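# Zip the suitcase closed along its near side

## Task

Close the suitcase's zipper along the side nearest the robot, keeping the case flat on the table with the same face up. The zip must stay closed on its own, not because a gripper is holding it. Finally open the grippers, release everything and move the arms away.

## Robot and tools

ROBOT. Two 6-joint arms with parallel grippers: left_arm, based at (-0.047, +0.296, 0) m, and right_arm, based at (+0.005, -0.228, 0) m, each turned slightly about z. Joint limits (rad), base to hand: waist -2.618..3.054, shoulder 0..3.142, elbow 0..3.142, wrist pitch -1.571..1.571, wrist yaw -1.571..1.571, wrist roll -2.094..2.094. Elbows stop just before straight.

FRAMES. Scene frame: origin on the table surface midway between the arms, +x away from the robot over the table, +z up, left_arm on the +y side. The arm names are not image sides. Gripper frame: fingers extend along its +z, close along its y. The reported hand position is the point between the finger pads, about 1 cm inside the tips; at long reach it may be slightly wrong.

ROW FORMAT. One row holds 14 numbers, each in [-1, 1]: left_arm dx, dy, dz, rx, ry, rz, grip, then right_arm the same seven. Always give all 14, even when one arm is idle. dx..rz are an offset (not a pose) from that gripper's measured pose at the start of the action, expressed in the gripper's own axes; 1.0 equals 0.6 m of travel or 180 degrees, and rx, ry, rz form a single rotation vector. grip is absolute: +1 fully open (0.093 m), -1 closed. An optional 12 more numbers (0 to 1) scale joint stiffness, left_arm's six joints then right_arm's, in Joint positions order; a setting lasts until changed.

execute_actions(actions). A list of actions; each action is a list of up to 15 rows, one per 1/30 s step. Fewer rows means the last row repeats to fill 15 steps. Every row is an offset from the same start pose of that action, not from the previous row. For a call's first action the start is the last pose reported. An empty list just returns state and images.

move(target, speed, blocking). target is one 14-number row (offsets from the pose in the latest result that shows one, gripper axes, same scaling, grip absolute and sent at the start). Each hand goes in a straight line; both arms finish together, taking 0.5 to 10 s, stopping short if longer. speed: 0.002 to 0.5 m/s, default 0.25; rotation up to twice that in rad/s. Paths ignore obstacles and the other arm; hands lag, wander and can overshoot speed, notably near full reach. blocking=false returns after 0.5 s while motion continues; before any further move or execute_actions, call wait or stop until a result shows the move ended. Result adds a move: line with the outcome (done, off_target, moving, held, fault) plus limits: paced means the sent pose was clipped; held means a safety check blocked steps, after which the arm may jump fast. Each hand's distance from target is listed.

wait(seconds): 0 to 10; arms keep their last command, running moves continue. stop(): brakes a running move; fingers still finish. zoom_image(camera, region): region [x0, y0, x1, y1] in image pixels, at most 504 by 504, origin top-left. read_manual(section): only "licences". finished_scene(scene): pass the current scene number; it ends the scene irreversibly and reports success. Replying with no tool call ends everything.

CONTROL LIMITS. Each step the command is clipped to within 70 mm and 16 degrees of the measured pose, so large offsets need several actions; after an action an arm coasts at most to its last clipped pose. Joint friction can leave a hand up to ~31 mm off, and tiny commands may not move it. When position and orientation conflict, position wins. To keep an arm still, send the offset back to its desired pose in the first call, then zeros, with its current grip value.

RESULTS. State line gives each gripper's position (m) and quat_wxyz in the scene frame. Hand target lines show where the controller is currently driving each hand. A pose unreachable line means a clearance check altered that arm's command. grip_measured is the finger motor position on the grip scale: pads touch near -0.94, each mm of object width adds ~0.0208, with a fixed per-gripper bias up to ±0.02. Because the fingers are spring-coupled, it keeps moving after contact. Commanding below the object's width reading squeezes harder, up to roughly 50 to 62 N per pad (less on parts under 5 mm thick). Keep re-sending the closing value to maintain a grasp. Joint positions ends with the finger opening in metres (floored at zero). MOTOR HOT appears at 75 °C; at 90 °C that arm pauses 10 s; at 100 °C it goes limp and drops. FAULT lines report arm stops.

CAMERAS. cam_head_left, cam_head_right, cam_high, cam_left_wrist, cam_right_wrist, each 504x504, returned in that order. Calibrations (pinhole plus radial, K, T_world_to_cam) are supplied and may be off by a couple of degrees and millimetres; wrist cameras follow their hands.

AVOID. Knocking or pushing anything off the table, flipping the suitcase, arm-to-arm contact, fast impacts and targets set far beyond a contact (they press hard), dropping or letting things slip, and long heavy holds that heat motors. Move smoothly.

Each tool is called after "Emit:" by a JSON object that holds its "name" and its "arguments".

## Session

Emit:
{"name": "execute_actions", "arguments": {"actions": []}}

Emit:
{"name": "zoom_image", "arguments": {"camera": "cam_head_left", "region": [150, 120, 430, 300]}}

Scene clock: 0.00 s.
left_arm: end_effector_position=(+0.0507, +0.5177, +0.1626) grip_measured=+1.000 end_effector_quat_wxyz=(+0.164, -0.164, +0.972, -0.030) | right_arm: end_effector_position=(+0.2968, -0.6605, +0.2712) grip_measured=+1.000 end_effector_quat_wxyz=(+0.069, -0.015, -0.673, +0.737)
Joint positions: left_arm=[ 1.176  1.383  1.233 -1.36   0.33   1.037  0.093] | right_arm=[-0.5    1.932  1.206  0.895  0.973 -1.781  0.093]
Joint velocities: left_arm=[-0.002 -0.002 -0.002 -0.11   0.095  0.022  0.   ] | right_arm=[ 0.002  0.002 -0.012  0.007  0.007  0.022  0.   ]
Hand target (left_arm): +0.051, +0.518, +0.163; +0.164, -0.164, +0.972, -0.030
Hand target (right_arm): +0.297, -0.661, +0.271; -0.069, +0.015, +0.673, -0.737
Joint stiffness scale: left_arm=[1. 1. 1. 1. 1. 1.] | right_arm=[1. 1. 1. 1. 1. 1.]
camera_calibration (this result's frames):
cam_left_wrist: T_world_to_cam=[[0.324136, -0.940662, 0.100452, 0.457401], [-0.93963, -0.307817, 0.149481, 0.219749], [-0.109691, -0.14284, -0.983649, 0.319474], [0, 0, 0, 1]] pos_world=[0.0932662, 0.543536, 0.235455]
cam_right_wrist: T_world_to_cam=[[0.0871434, 0.0976393, 0.991399, -0.226109], [-0.865453, 0.500273, 0.0268027, 0.626522], [-0.493354, -0.860345, 0.128098, -0.377915], [0, 0, 0, 1]] pos_world=[0.375483, -0.616493, 0.255782]

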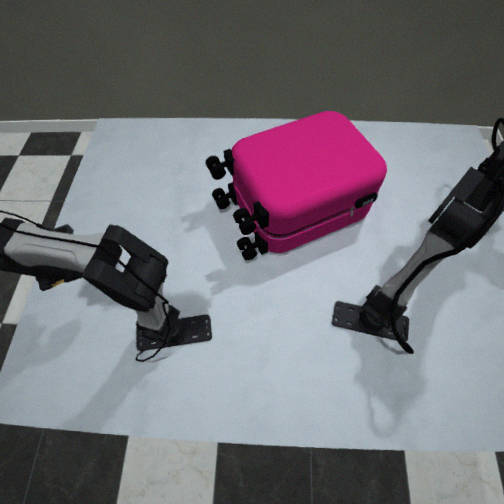

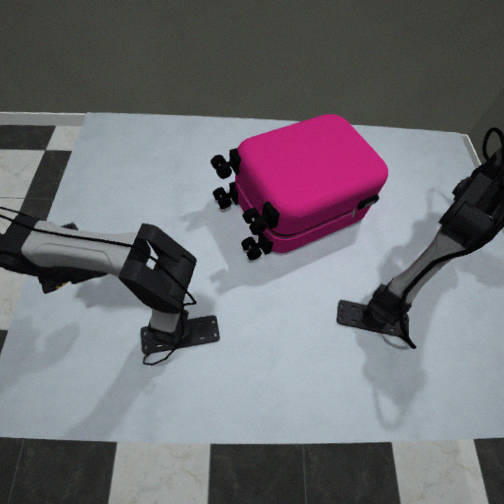

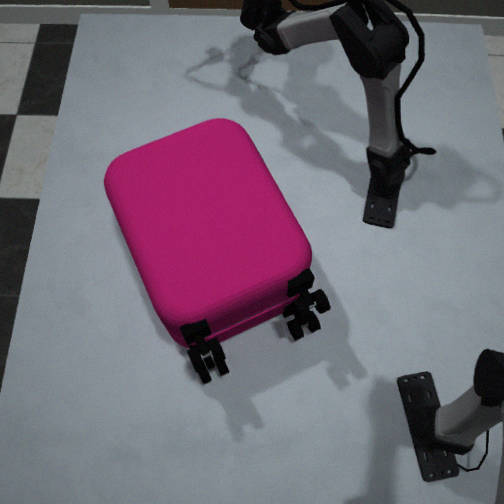

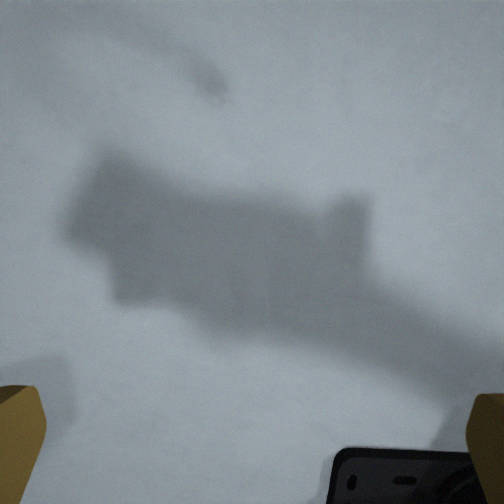

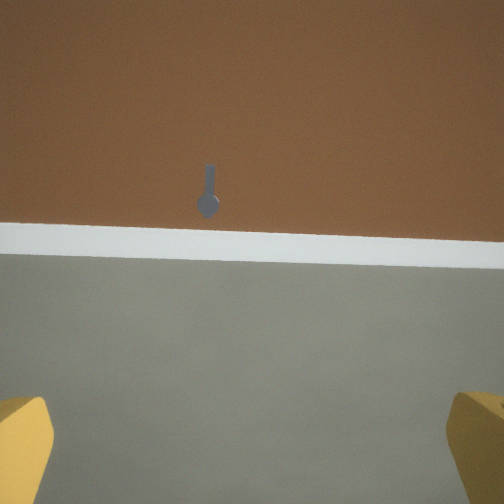

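Region (150, 120, 430, 300) of cam_head_left's 504x504 image, scaled by 1.800, with more detail than that image has; it fills the top 324 rows of this view, and the rest is white.

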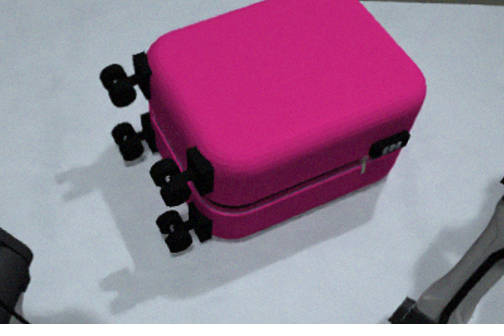

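Emit:
{"name": "move", "arguments": {"target": [-0.043,-0.452,0.214,-0.094,0.065,-0.39,-1,0.154,0.216,-0.765,-0.547,-0.444,0.18,-0.3]}}

Scene clock: 6.37 s.
left_arm: end_effector_position=(+0.1990, +0.2652, +0.0806) grip_measured=-0.990 end_effector_quat_wxyz=(-0.014, -0.709, +0.705, -0.004) | right_arm: end_effector_position=(+0.2483, -0.2124, +0.1050) grip_measured=-0.299 end_effector_quat_wxyz=(+0.513, -0.193, +0.827, +0.126)
Joint positions: left_arm=[-0.311  1.512  1.055 -1.125  0.027 -1.682  0.   ] | right_arm=[-0.244  0.699  0.23  -0.215 -0.796 -0.516  0.031]
Joint velocities: left_arm=[-0.002 -0.002 -0.007 -0.037  0.022 -0.007  0.   ] | right_arm=[ 0.002  0.007 -0.012  0.051  0.066  0.022 -0.   ]
Hand target (left_arm): +0.207, +0.260, +0.081; +0.012, +0.707, -0.707, +0.011
Hand target (right_arm): +0.246, -0.207, +0.103; +0.517, -0.200, +0.822, +0.133
Off the commanded pose (left_arm): 0.004 m, 2 deg.
Off the commanded pose (right_arm): 0.006 m, 2 deg.
Joint stiffness scale: left_arm=[1. 1. 1. 1. 1. 1.] | right_arm=[1. 1. 1. 1. 1. 1.]
move: done
camera_calibration (this result's frames):
cam_left_wrist: T_world_to_cam=[[0.999449, 0.0156425, -0.0292732, -0.197482], [0.0276051, -0.88144, 0.471489, 0.227363], [-0.0184274, -0.472037, -0.881386, 0.279875], [0, 0, 0, 1]] pos_world=[0.196254, 0.335607, 0.133698]
cam_right_wrist: T_world_to_cam=[[0.440924, -0.897544, 0.0000713322, -0.295947], [-0.681394, -0.33479, -0.650859, 0.212889], [0.584199, 0.286931, -0.759199, 0.0742921], [0, 0, 0, 1]] pos_world=[0.23215, -0.215669, 0.194985]

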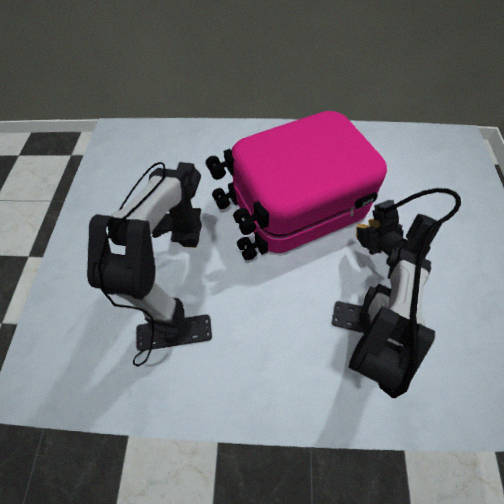

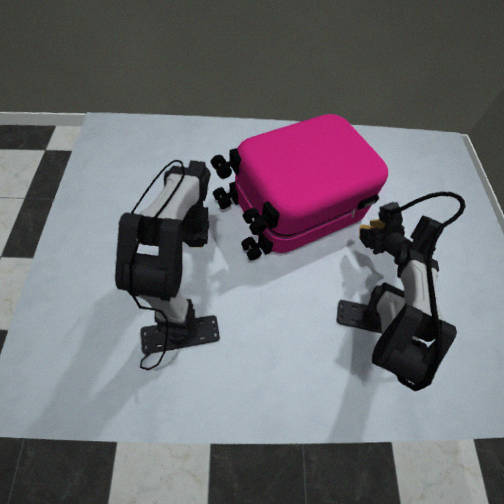

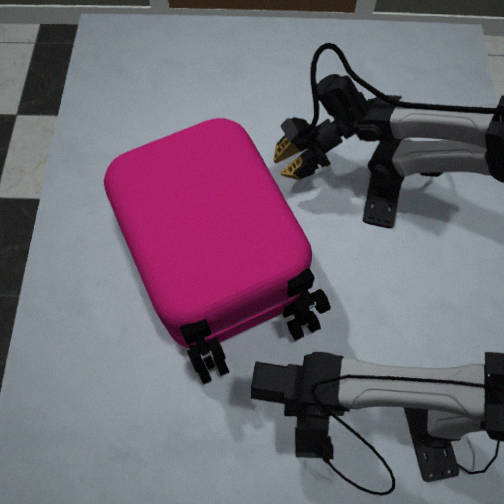

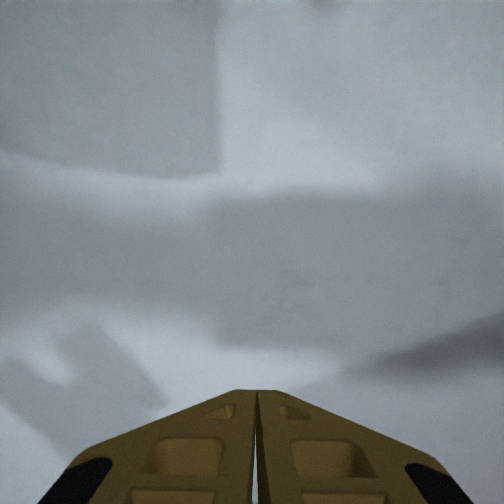

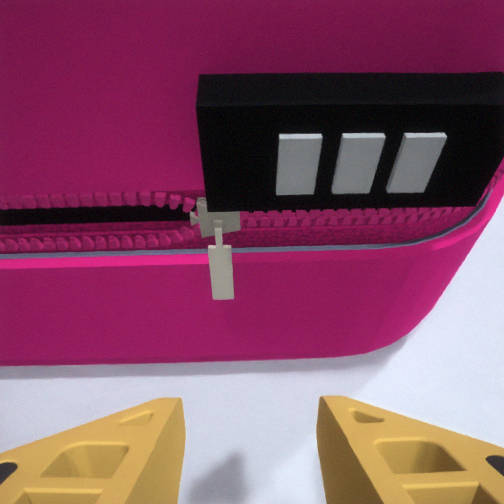

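Emit:
{"name": "move", "arguments": {"target": [0,0,0,0,0,0,-1,-0.018,0.016,0.058,-0.008,0,-0.004,-0.35], "speed": 0.05}}

Scene clock: 7.87 s.
left_arm: end_effector_position=(+0.1990, +0.2652, +0.0806) grip_measured=-0.990 end_effector_quat_wxyz=(-0.014, -0.709, +0.705, -0.004) | right_arm: end_effector_position=(+0.2765, -0.1899, +0.1059) grip_measured=-0.348 end_effector_quat_wxyz=(+0.517, -0.206, +0.820, +0.130)
Joint positions: left_arm=[-0.311  1.512  1.055 -1.125  0.027 -1.683  0.   ] | right_arm=[-0.032  0.847  0.23   0.045 -0.648 -0.37   0.028]
Joint velocities: left_arm=[-0.002 -0.002  0.002 -0.066 -0.022  0.007  0.   ] | right_arm=[ 0.002 -0.012 -0.012 -0.037  0.051 -0.022 -0.001]
Hand target (left_arm): +0.199, +0.265, +0.081; +0.014, +0.709, -0.705, +0.004
Hand target (right_arm): +0.276, -0.188, +0.099; +0.511, -0.205, +0.824, +0.133
Off the commanded pose (left_arm): 0.000 m, 0 deg.
Off the commanded pose (right_arm): 0.007 m, 1 deg.
Joint stiffness scale: left_arm=[1. 1. 1. 1. 1. 1.] | right_arm=[1. 1. 1. 1. 1. 1.]
move: done
camera_calibration (this result's frames):
cam_left_wrist: T_world_to_cam=[[0.999443, 0.0160237, -0.029283, -0.197581], [0.0279459, -0.881432, 0.471484, 0.227293], [-0.0182561, -0.472039, -0.881388, 0.279842], [0, 0, 0, 1]] pos_world=[0.196228, 0.335606, 0.133699]
cam_right_wrist: T_world_to_cam=[[0.465366, -0.885061, 0.0100822, -0.293697], [-0.661956, -0.355574, -0.659835, 0.231824], [0.587579, 0.300391, -0.751343, 0.0527868], [0, 0, 0, 1]] pos_world=[0.259117, -0.193366, 0.195587]

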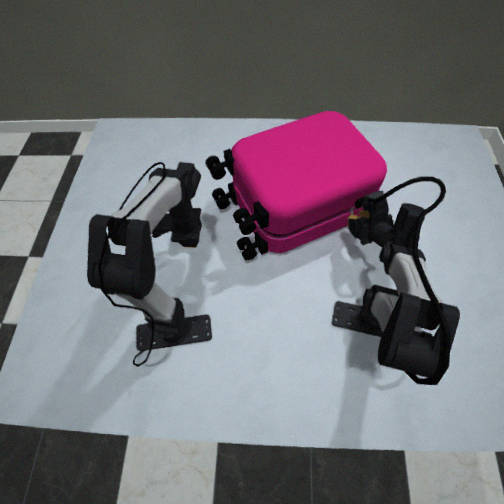

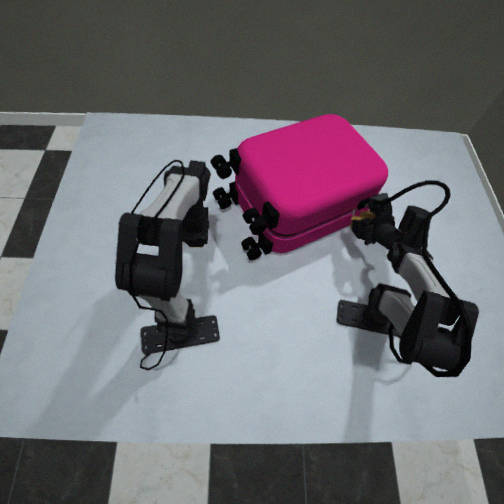

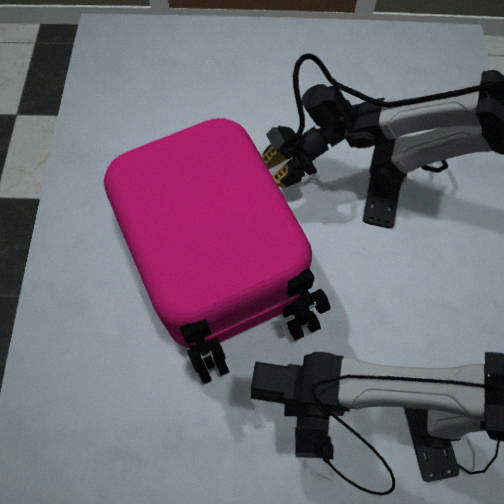

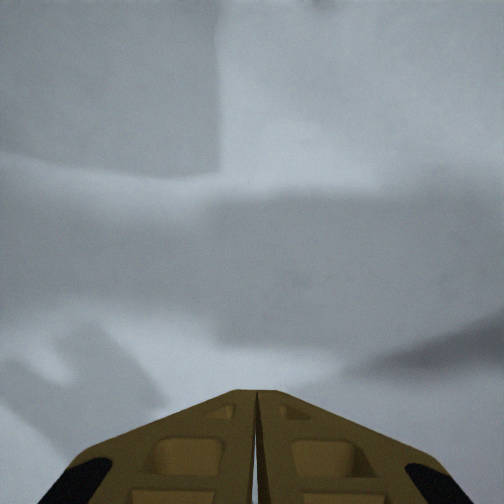

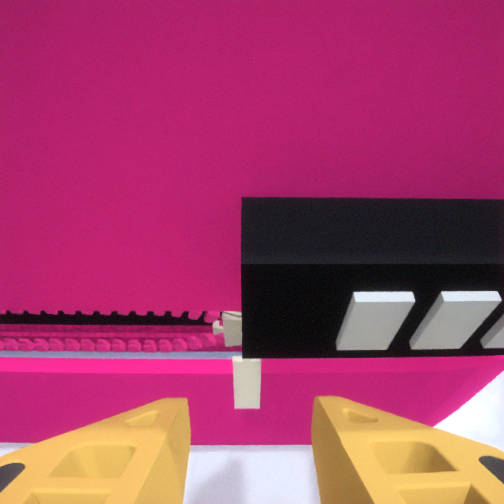

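Emit:
{"name": "move", "arguments": {"target": [0,0,0,0,0,0,-1,0.002,0.002,0.028,0,0.006,0,-0.4], "speed": 0.02}}

Emit:
{"name": "move", "arguments": {"target": [0,0,0,0,0,0,-1,0,0,0,0,0,0,-1]}}

Scene clock: 9.13 s.
left_arm: end_effector_position=(+0.1990, +0.2652, +0.0806) grip_measured=-0.990 end_effector_quat_wxyz=(-0.014, -0.709, +0.705, -0.004) | right_arm: end_effector_position=(+0.2846, -0.1828, +0.0966) grip_measured=-0.398 end_effector_quat_wxyz=(+0.507, -0.208, +0.826, +0.132)
Joint positions: left_arm=[-0.311  1.512  1.055 -1.125  0.027 -1.683  0.   ] | right_arm=[ 0.027  0.932  0.23   0.124 -0.596 -0.342  0.026]
Joint velocities: left_arm=[ 0.002  0.012 -0.017  0.037  0.037 -0.066  0.   ] | right_arm=[-0.002 -0.012 -0.002 -0.022  0.022 -0.007 -0.001]
Hand target (left_arm): +0.199, +0.265, +0.081; +0.014, +0.709, -0.705, +0.004
Hand target (right_arm): +0.289, -0.182, +0.098; +0.509, -0.208, +0.825, +0.128
Off the commanded pose (left_arm): 0.000 m, 0 deg.
Off the commanded pose (right_arm): 0.004 m, 1 deg.
Joint stiffness scale: left_arm=[1. 1. 1. 1. 1. 1.] | right_arm=[1. 1. 1. 1. 1. 1.]
move: done
camera_calibration (this result's frames):
cam_left_wrist: T_world_to_cam=[[0.999443, 0.0160237, -0.029283, -0.197581], [0.0279459, -0.881432, 0.471484, 0.227293], [-0.0182561, -0.472039, -0.881388, 0.279842], [0, 0, 0, 1]] pos_world=[0.196228, 0.335606, 0.133699]
cam_right_wrist: T_world_to_cam=[[0.46935, -0.88301, 0.00206884, -0.291054], [-0.675785, -0.360709, -0.64281, 0.234972], [0.568353, 0.300305, -0.766023, 0.0458504], [0, 0, 0, 1]] pos_world=[0.269337, -0.186016, 0.186767]

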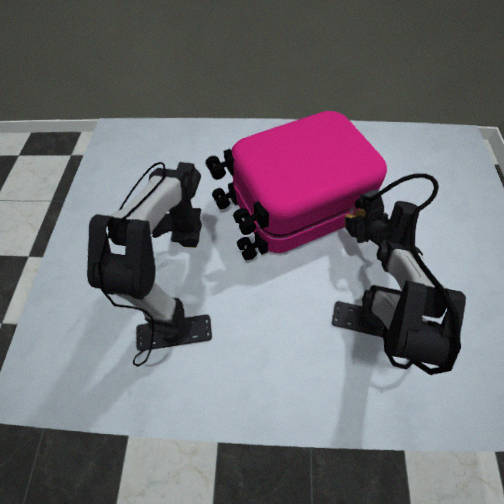

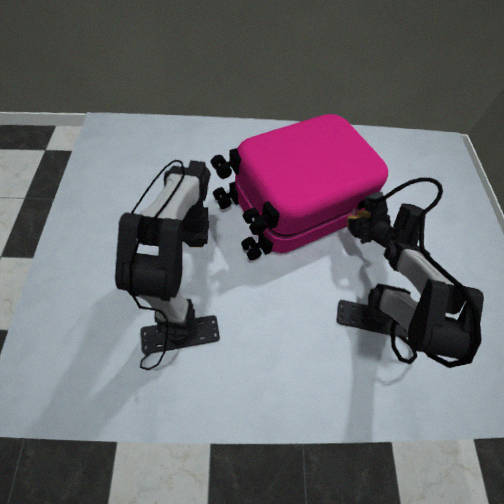

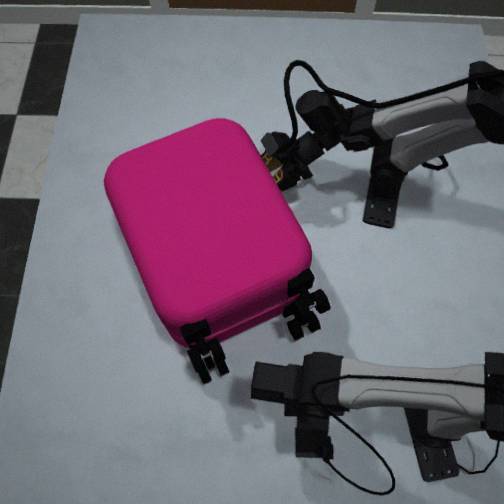

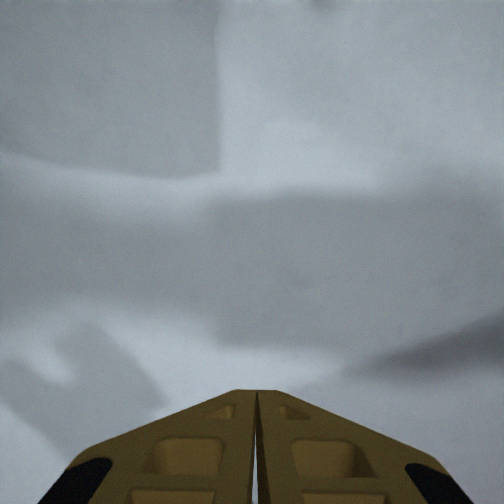

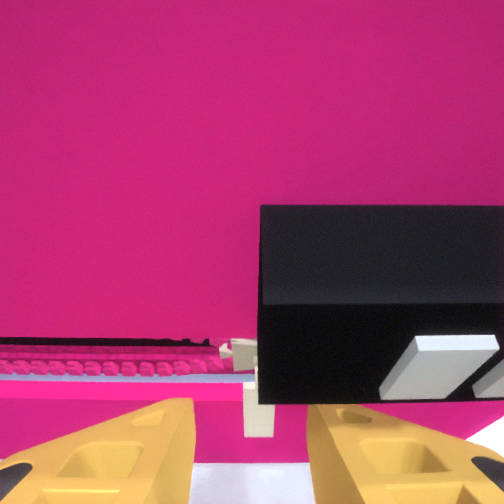

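Scene clock: 9.63 s.
left_arm: end_effector_position=(+0.1990, +0.2652, +0.0806) grip_measured=-0.990 end_effector_quat_wxyz=(-0.014, -0.709, +0.705, -0.004) | right_arm: end_effector_position=(+0.2847, -0.1829, +0.0966) grip_measured=-0.979 end_effector_quat_wxyz=(+0.507, -0.207, +0.826, +0.132)
Joint positions: left_arm=[-0.311  1.512  1.055 -1.125  0.027 -1.683  0.   ] | right_arm=[ 0.027  0.932  0.23   0.124 -0.596 -0.342  0.   ]
Joint velocities: left_arm=[-0.002 -0.007 -0.012 -0.007 -0.037  0.022  0.   ] | right_arm=[-0.002  0.002  0.002  0.007  0.051  0.081  0.   ]
Hand target (left_arm): +0.199, +0.265, +0.081; +0.014, +0.709, -0.705, +0.004
Hand target (right_arm): +0.285, -0.183, +0.097; +0.507, -0.208, +0.826, +0.132
Off the commanded pose (left_arm): 0.000 m, 0 deg.
Off the commanded pose (right_arm): 0.000 m, 0 deg.
Joint stiffness scale: left_arm=[1. 1. 1. 1. 1. 1.] | right_arm=[1. 1. 1. 1. 1. 1.]
move: done
camera_calibration (this result's frames):
cam_left_wrist: T_world_to_cam=[[0.999443, 0.0160237, -0.029283, -0.197581], [0.0279459, -0.881432, 0.471484, 0.227293], [-0.0182561, -0.472039, -0.881388, 0.279842], [0, 0, 0, 1]] pos_world=[0.196228, 0.335606, 0.133699]
cam_right_wrist: T_world_to_cam=[[0.468786, -0.883308, 0.00239586, -0.2911], [-0.676063, -0.36054, -0.642612, 0.235023], [0.568488, 0.299628, -0.766188, 0.0456856], [0, 0, 0, 1]] pos_world=[0.269383, -0.186084, 0.18673]

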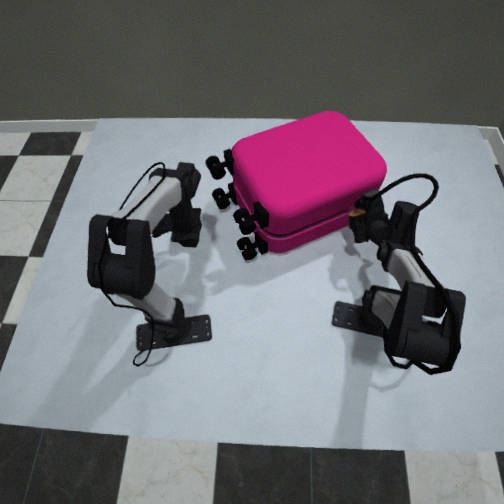

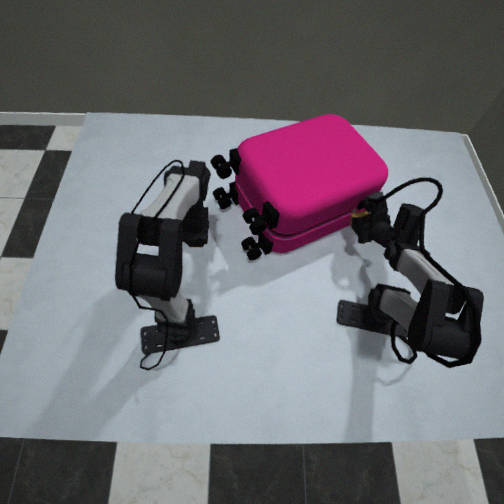

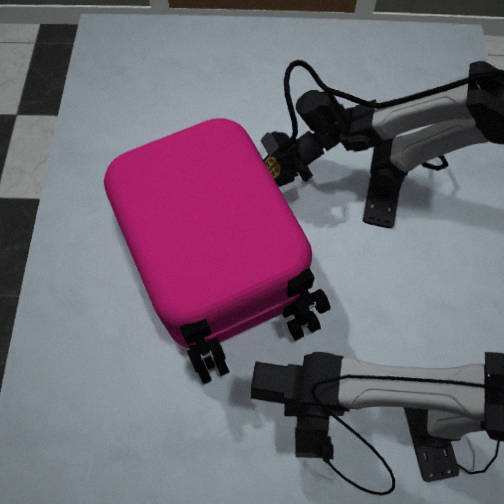

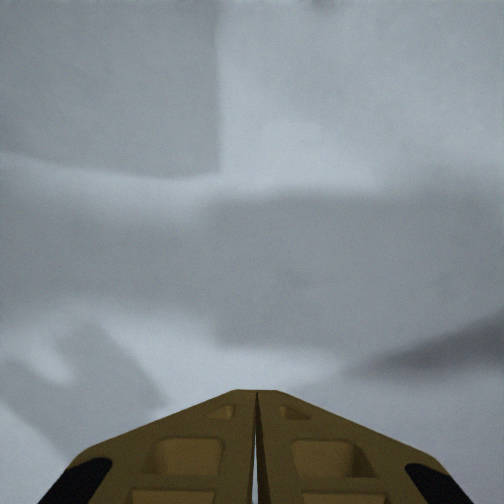

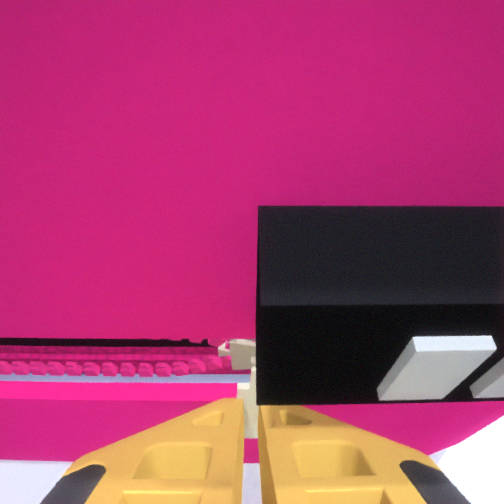

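Emit:
{"name": "move", "arguments": {"target": [0.15,0.03,0,0,0,0,-1, 0,0,0,0,0,0,-1], "speed": 0.08}}

Emit:
{"name": "move", "arguments": {"target": [0.2,-0.1,0,0.06,0.05,0,-1, -0.005,0.05,0.004,-0.035,0,0,-1], "speed": 0.035}}

Scene clock: 12.37 s.
left_arm: end_effector_position=(+0.1772, +0.1777, +0.0821) grip_measured=-0.990 end_effector_quat_wxyz=(-0.017, -0.709, +0.705, -0.003) | right_arm: end_effector_position=(+0.2847, -0.1829, +0.0966) grip_measured=-0.979 end_effector_quat_wxyz=(+0.507, -0.207, +0.826, +0.132)
Joint positions: left_arm=[-0.668  1.527  1.076 -1.125  0.033 -2.04   0.   ] | right_arm=[ 0.027  0.932  0.23   0.124 -0.596 -0.342  0.   ]
Joint velocities: left_arm=[-0.002 -0.012 -0.012  0.037  0.022 -0.022  0.   ] | right_arm=[ 0.002 -0.002 -0.012 -0.007  0.11   0.066  0.   ]
Hand target (left_arm): +0.181, +0.172, +0.082; +0.017, +0.709, -0.705, +0.004
Hand target (right_arm): +0.285, -0.183, +0.097; +0.507, -0.207, +0.826, +0.132
Off the commanded pose (left_arm): 0.005 m, 0 deg.
Off the commanded pose (right_arm): 0.000 m, 0 deg.
Joint stiffness scale: left_arm=[1. 1. 1. 1. 1. 1.] | right_arm=[1. 1. 1. 1. 1. 1.]
move: done
camera_calibration (this result's frames):
cam_left_wrist: T_world_to_cam=[[0.999238, 0.016225, -0.0354898, -0.173876], [0.0310898, -0.880651, 0.472744, 0.149257], [-0.0235838, -0.473488, -0.880485, 0.240636], [0, 0, 0, 1]] pos_world=[0.174778, 0.248203, 0.135145]
cam_right_wrist: T_world_to_cam=[[0.468786, -0.883308, 0.00239586, -0.2911], [-0.676063, -0.36054, -0.642612, 0.235023], [0.568488, 0.299628, -0.766188, 0.0456856], [0, 0, 0, 1]] pos_world=[0.269383, -0.186084, 0.18673]

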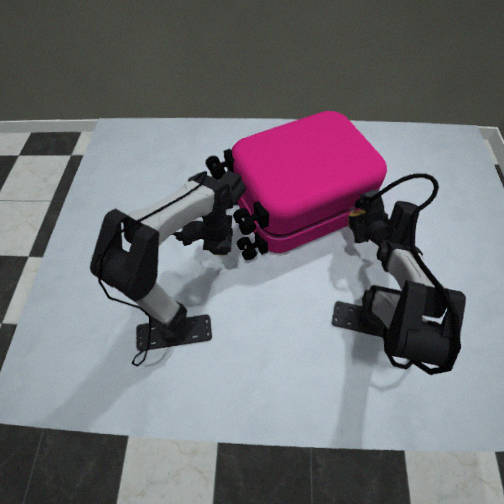

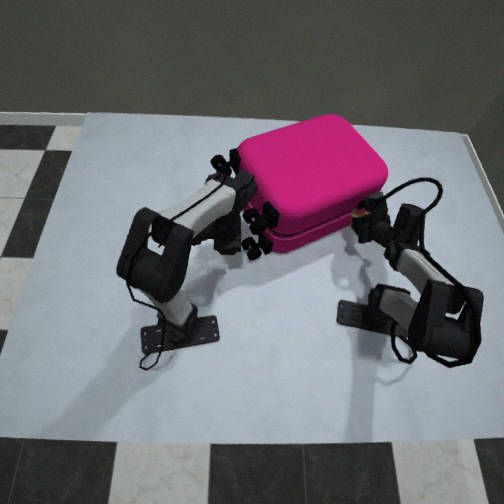

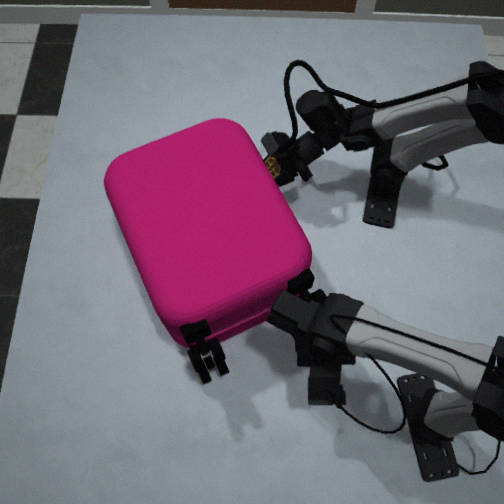

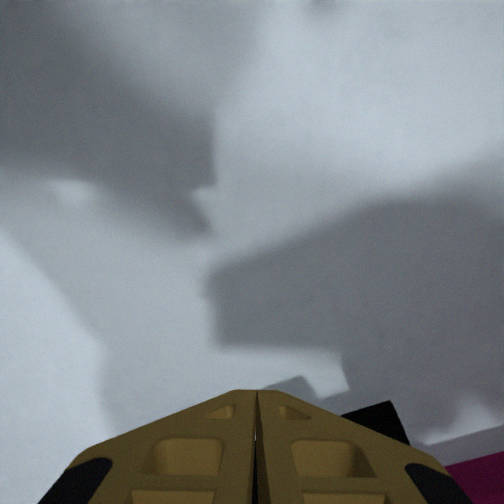

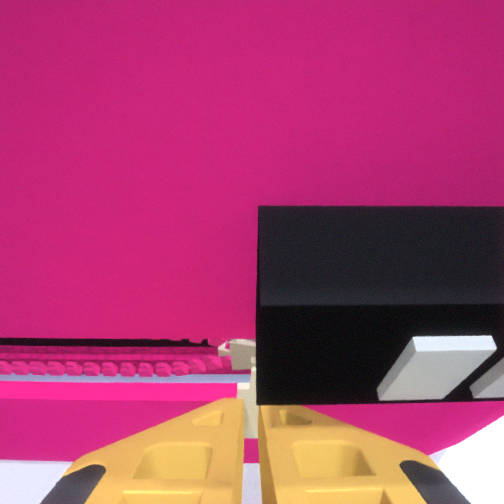

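Scene clock: 16.57 s.
left_arm: end_effector_position=(+0.2043, +0.0956, +0.0716) grip_measured=-0.990 end_effector_quat_wxyz=(-0.049, -0.666, +0.743, -0.042) | right_arm: end_effector_position=(+0.2756, -0.1603, +0.0929) grip_measured=-0.986 end_effector_quat_wxyz=(+0.489, -0.228, +0.825, +0.170)
Joint positions: left_arm=[-0.818  1.731  1.244 -1.023  0.114 -2.078  0.   ] | right_arm=[ 0.094  0.929  0.23   0.091 -0.621 -0.32   0.   ]
Joint velocities: left_arm=[-0.012 -0.002 -0.012  0.022  0.007  0.007  0.   ] | right_arm=[-0.007  0.022 -0.002 -0.007  0.007  0.022  0.   ]
Hand target (left_arm): +0.235, +0.062, +0.087; -0.042, -0.651, +0.748, -0.125
Hand target (right_arm): +0.273, -0.155, +0.098; +0.494, -0.235, +0.818, +0.177
Off the commanded pose (left_arm): 0.052 m, 13 deg.
Off the commanded pose (right_arm): 0.008 m, 2 deg.
Joint stiffness scale: left_arm=[1. 1. 1. 1. 1. 1.] | right_arm=[1. 1. 1. 1. 1. 1.]
joint sent to its limit (left arm) — the command would take joint 6 (wrist roll) past its lower limit, so that joint was sent only as far as its limit.
move: off_target (left_arm)
camera_calibration (this result's frames):
cam_left_wrist: T_world_to_cam=[[0.994717, -0.100842, -0.0192176, -0.189087], [-0.0728345, -0.825191, 0.560138, 0.0907631], [-0.0723439, -0.555779, -0.828176, 0.207159], [0, 0, 0, 1]] pos_world=[0.209685, 0.170964, 0.117091]
cam_right_wrist: T_world_to_cam=[[0.534835, -0.843638, -0.047193, -0.274067], [-0.671211, -0.390268, -0.630211, 0.227392], [0.513252, 0.368735, -0.774988, 0.0683377], [0, 0, 0, 1]] pos_world=[0.264134, -0.167668, 0.183332]

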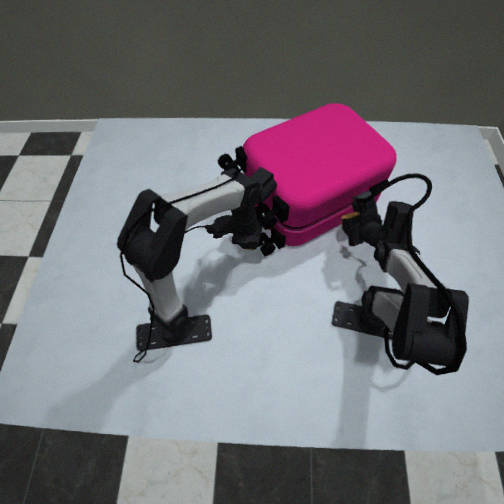

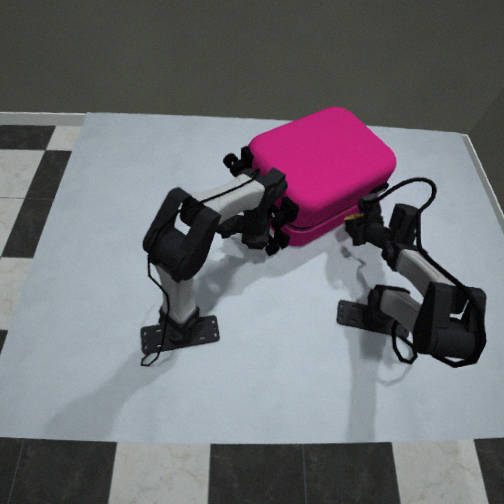

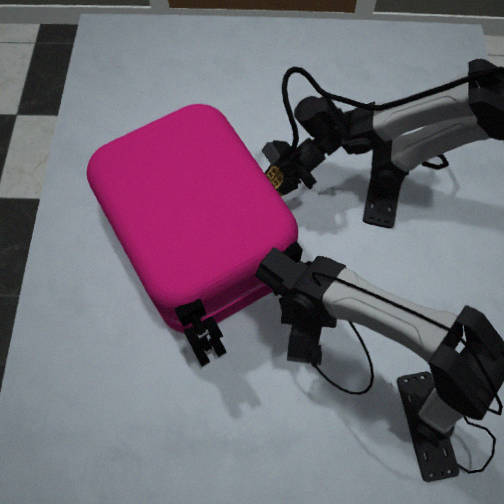

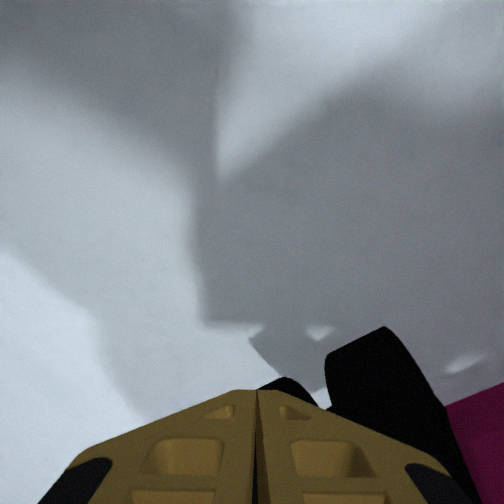

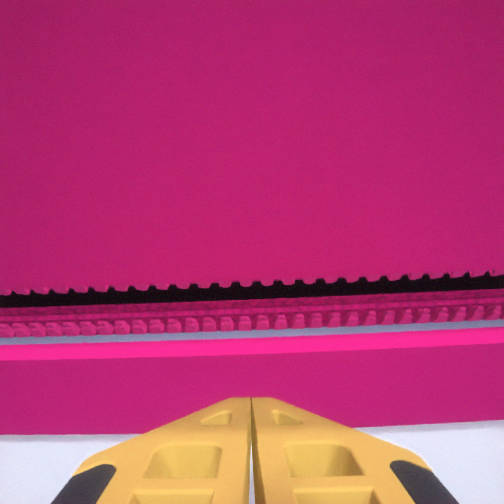

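Slipped. Regrasp.

Emit:
{"name": "move", "arguments": {"target": [-0.02,0,0,0,0,0,-1, -0.03,-0.11,0,0.035,0,0,-0.35], "speed": 0.08}}

Scene clock: 17.87 s.
left_arm: end_effector_position=(+0.2062, +0.1018, +0.0706) grip_measured=-0.990 end_effector_quat_wxyz=(-0.051, -0.663, +0.746, -0.039) | right_arm: end_effector_position=(+0.3127, -0.2079, +0.0997) grip_measured=-0.352 end_effector_quat_wxyz=(+0.492, -0.198, +0.838, +0.128)
Joint positions: left_arm=[-0.797  1.731  1.24  -1.028  0.118 -2.049  0.   ] | right_arm=[-0.06   1.127  0.362  0.118 -0.642 -0.402  0.028]
Joint velocities: left_arm=[-0.007  0.002 -0.017  0.051  0.051 -0.022  0.   ] | right_arm=[ 0.012 -0.012  0.007 -0.051 -0.037 -0.037  0.   ]
Hand target (left_arm): +0.206, +0.108, +0.070; -0.049, -0.666, +0.743, -0.042
Hand target (right_arm): +0.319, -0.211, +0.106; +0.501, -0.200, +0.833, +0.125
Off the commanded pose (left_arm): 0.006 m, 1 deg.
Off the commanded pose (right_arm): 0.009 m, 1 deg.
Joint stiffness scale: left_arm=[1. 1. 1. 1. 1. 1.] | right_arm=[1. 1. 1. 1. 1. 1.]
move: done
camera_calibration (this result's frames):
cam_left_wrist: T_world_to_cam=[[0.993793, -0.108344, -0.0252293, -0.188894], [-0.0758184, -0.825637, 0.559085, 0.0973115], [-0.0814039, -0.553702, -0.828727, 0.211619], [0, 0, 0, 1]] pos_world=[0.212326, 0.177052, 0.116203]
cam_right_wrist: T_world_to_cam=[[0.449681, -0.893143, -0.00909982, -0.321187], [-0.706446, -0.349412, -0.615504, 0.256114], [0.546553, 0.283209, -0.788081, 0.0452044], [0, 0, 0, 1]] pos_world=[0.300656, -0.210179, 0.190341]

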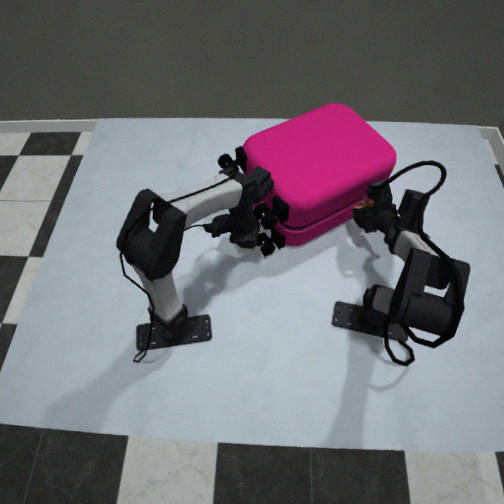

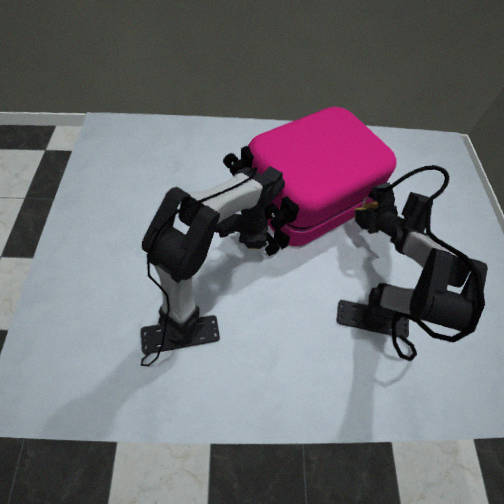

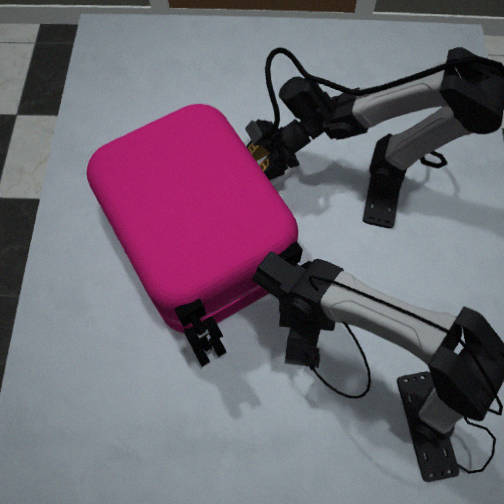

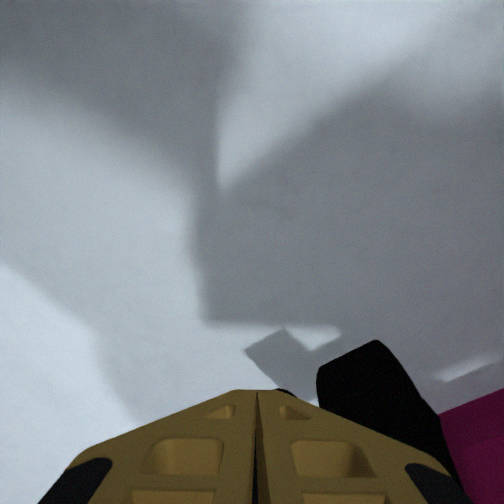

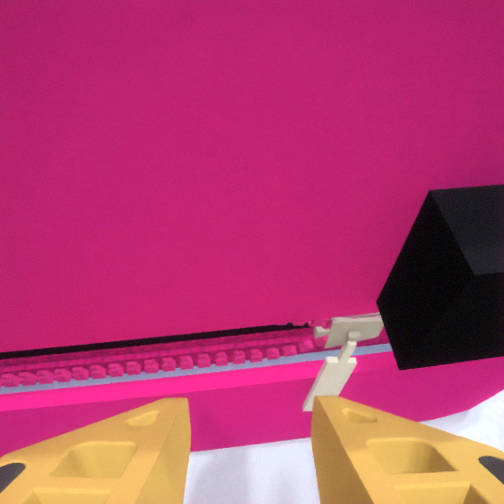

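Emit:
{"name": "move", "arguments": {"target": [0,0,0,0,0,0,-1, -0.012,-0.035,-0.005,-0.03,0,0,-0.35], "speed": 0.05}}

Emit:
{"name": "move", "arguments": {"target": [0,0,0,0,0,0,-1, -0.025,0,0.03,0,0,0,-0.35], "speed": 0.04}}

Scene clock: 19.43 s.
left_arm: end_effector_position=(+0.2062, +0.1018, +0.0706) grip_measured=-0.990 end_effector_quat_wxyz=(-0.051, -0.663, +0.746, -0.039) | right_arm: end_effector_position=(+0.3199, -0.2224, +0.1048) grip_measured=-0.352 end_effector_quat_wxyz=(+0.481, -0.221, +0.832, +0.165)
Joint positions: left_arm=[-0.797  1.731  1.24  -1.028  0.118 -2.049  0.   ] | right_arm=[-0.171  1.245  0.482 -0.009 -0.806 -0.541  0.028]
Joint velocities: left_arm=[ 0.007  0.002 -0.002  0.051 -0.007 -0.066  0.   ] | right_arm=[ 0.007 -0.032 -0.002  0.007 -0.022 -0.051  0.001]
Hand target (left_arm): +0.206, +0.102, +0.071; -0.051, -0.663, +0.746, -0.039
Hand target (right_arm): +0.323, -0.226, +0.108; +0.483, -0.220, +0.831, +0.167
Off the commanded pose (left_arm): 0.000 m, 0 deg.
Off the commanded pose (right_arm): 0.006 m, 0 deg.
Joint stiffness scale: left_arm=[1. 1. 1. 1. 1. 1.] | right_arm=[1. 1. 1. 1. 1. 1.]
move: done
camera_calibration (this result's frames):
cam_left_wrist: T_world_to_cam=[[0.993793, -0.108344, -0.0252293, -0.188894], [-0.0758184, -0.825637, 0.559085, 0.0973115], [-0.0814039, -0.553702, -0.828727, 0.211619], [0, 0, 0, 1]] pos_world=[0.212326, 0.177052, 0.116203]
cam_right_wrist: T_world_to_cam=[[0.520306, -0.852431, -0.0513985, -0.346506], [-0.690037, -0.3842, -0.613383, 0.246018], [0.50312, 0.354614, -0.788111, 0.0791932], [0, 0, 0, 1]] pos_world=[0.310207, -0.228935, 0.195507]

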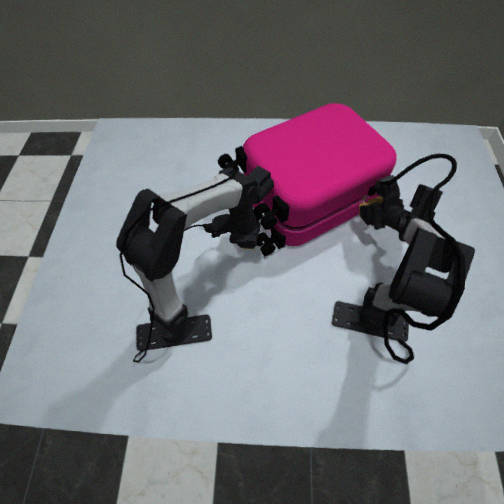

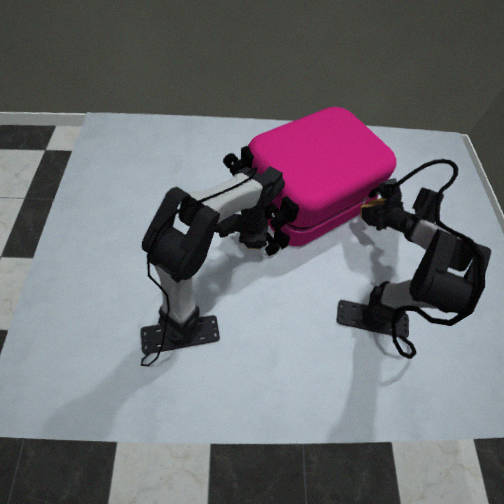

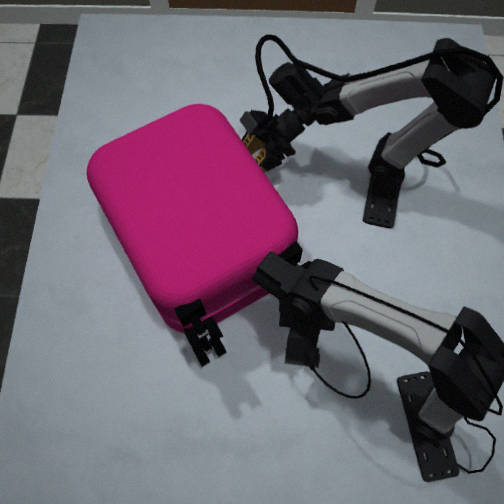

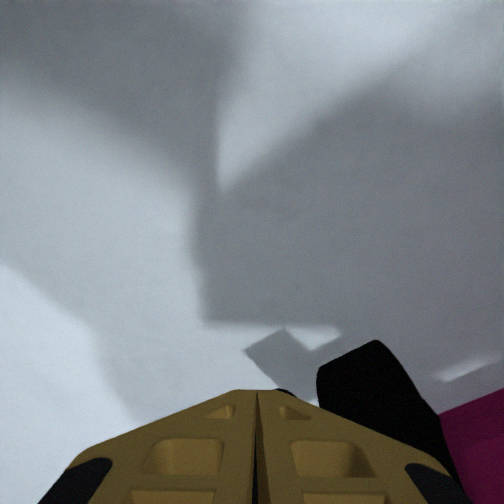

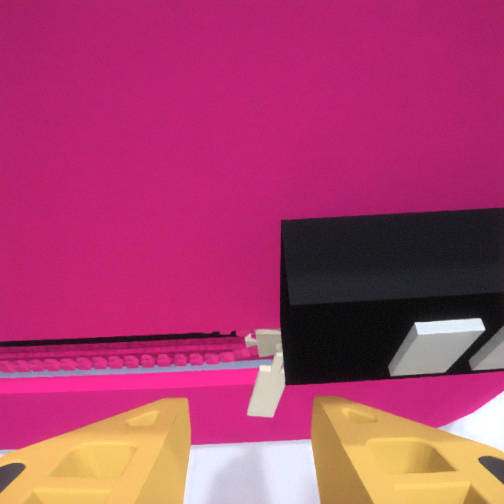

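Scene clock: 20.30 s.
left_arm: end_effector_position=(+0.2062, +0.1018, +0.0706) grip_measured=-0.990 end_effector_quat_wxyz=(-0.051, -0.663, +0.746, -0.039) | right_arm: end_effector_position=(+0.3271, -0.2123, +0.1021) grip_measured=-0.352 end_effector_quat_wxyz=(+0.469, -0.212, +0.840, +0.173)
Joint positions: left_arm=[-0.797  1.731  1.24  -1.028  0.118 -2.049  0.   ] | right_arm=[-0.112  1.271  0.496  0.015 -0.761 -0.473  0.028]
Joint velocities: left_arm=[-0.007  0.007  0.012 -0.037 -0.007 -0.022  0.   ] | right_arm=[-0.012  0.002  0.002  0.022 -0.066  0.051  0.   ]
Hand target (left_arm): +0.206, +0.102, +0.071; -0.051, -0.663, +0.746, -0.039
Hand target (right_arm): +0.339, -0.210, +0.110; +0.481, -0.221, +0.832, +0.165
Off the commanded pose (left_arm): 0.000 m, 0 deg.
Off the commanded pose (right_arm): 0.015 m, 2 deg.
Joint stiffness scale: left_arm=[1. 1. 1. 1. 1. 1.] | right_arm=[1. 1. 1. 1. 1. 1.]
move: off_target (right_arm)
camera_calibration (this result's frames):
cam_left_wrist: T_world_to_cam=[[0.993793, -0.108344, -0.0252293, -0.188894], [-0.0758184, -0.825637, 0.559085, 0.0973115], [-0.0814039, -0.553702, -0.828727, 0.211619], [0, 0, 0, 1]] pos_world=[0.212326, 0.177052, 0.116203]
cam_right_wrist: T_world_to_cam=[[0.511667, -0.855256, -0.0820664, -0.336404], [-0.713043, -0.369406, -0.595911, 0.262078], [0.47934, 0.363425, -0.798846, 0.0805814], [0, 0, 0, 1]] pos_world=[0.320374, -0.220184, 0.19294]

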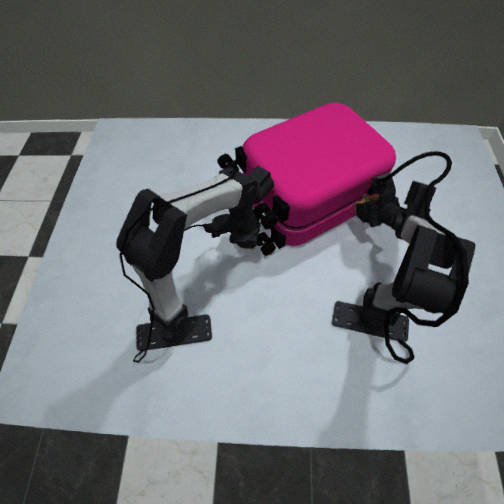

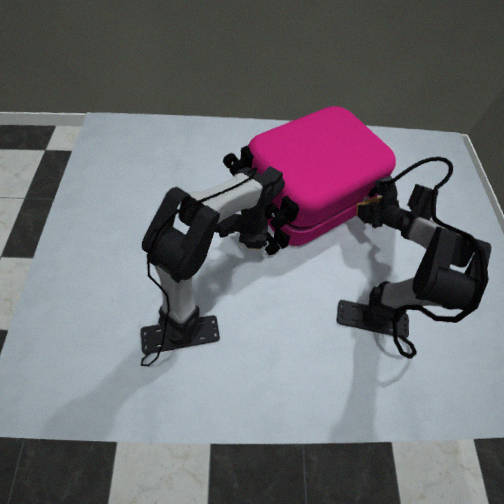

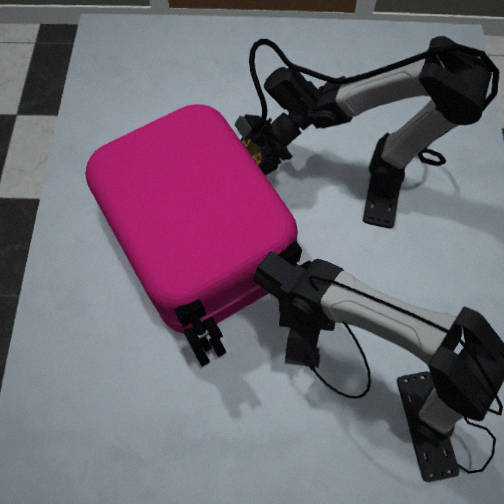

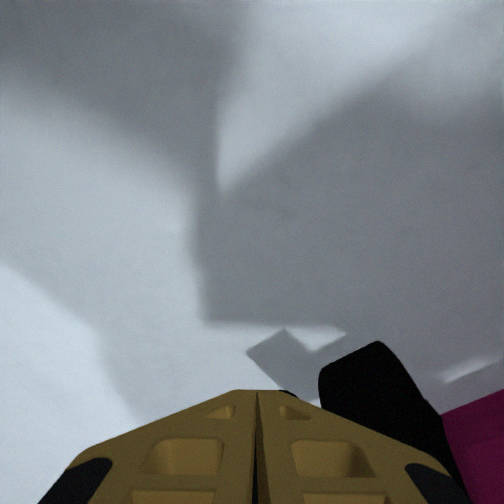

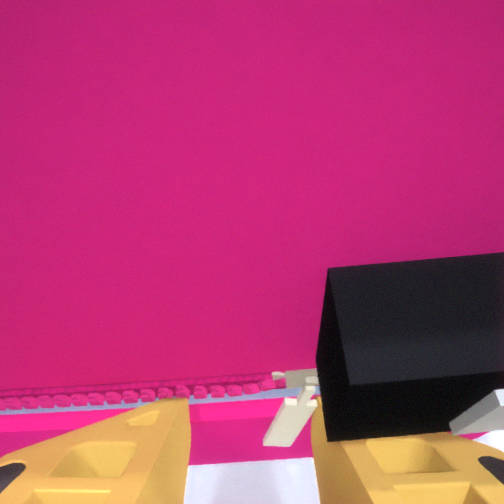

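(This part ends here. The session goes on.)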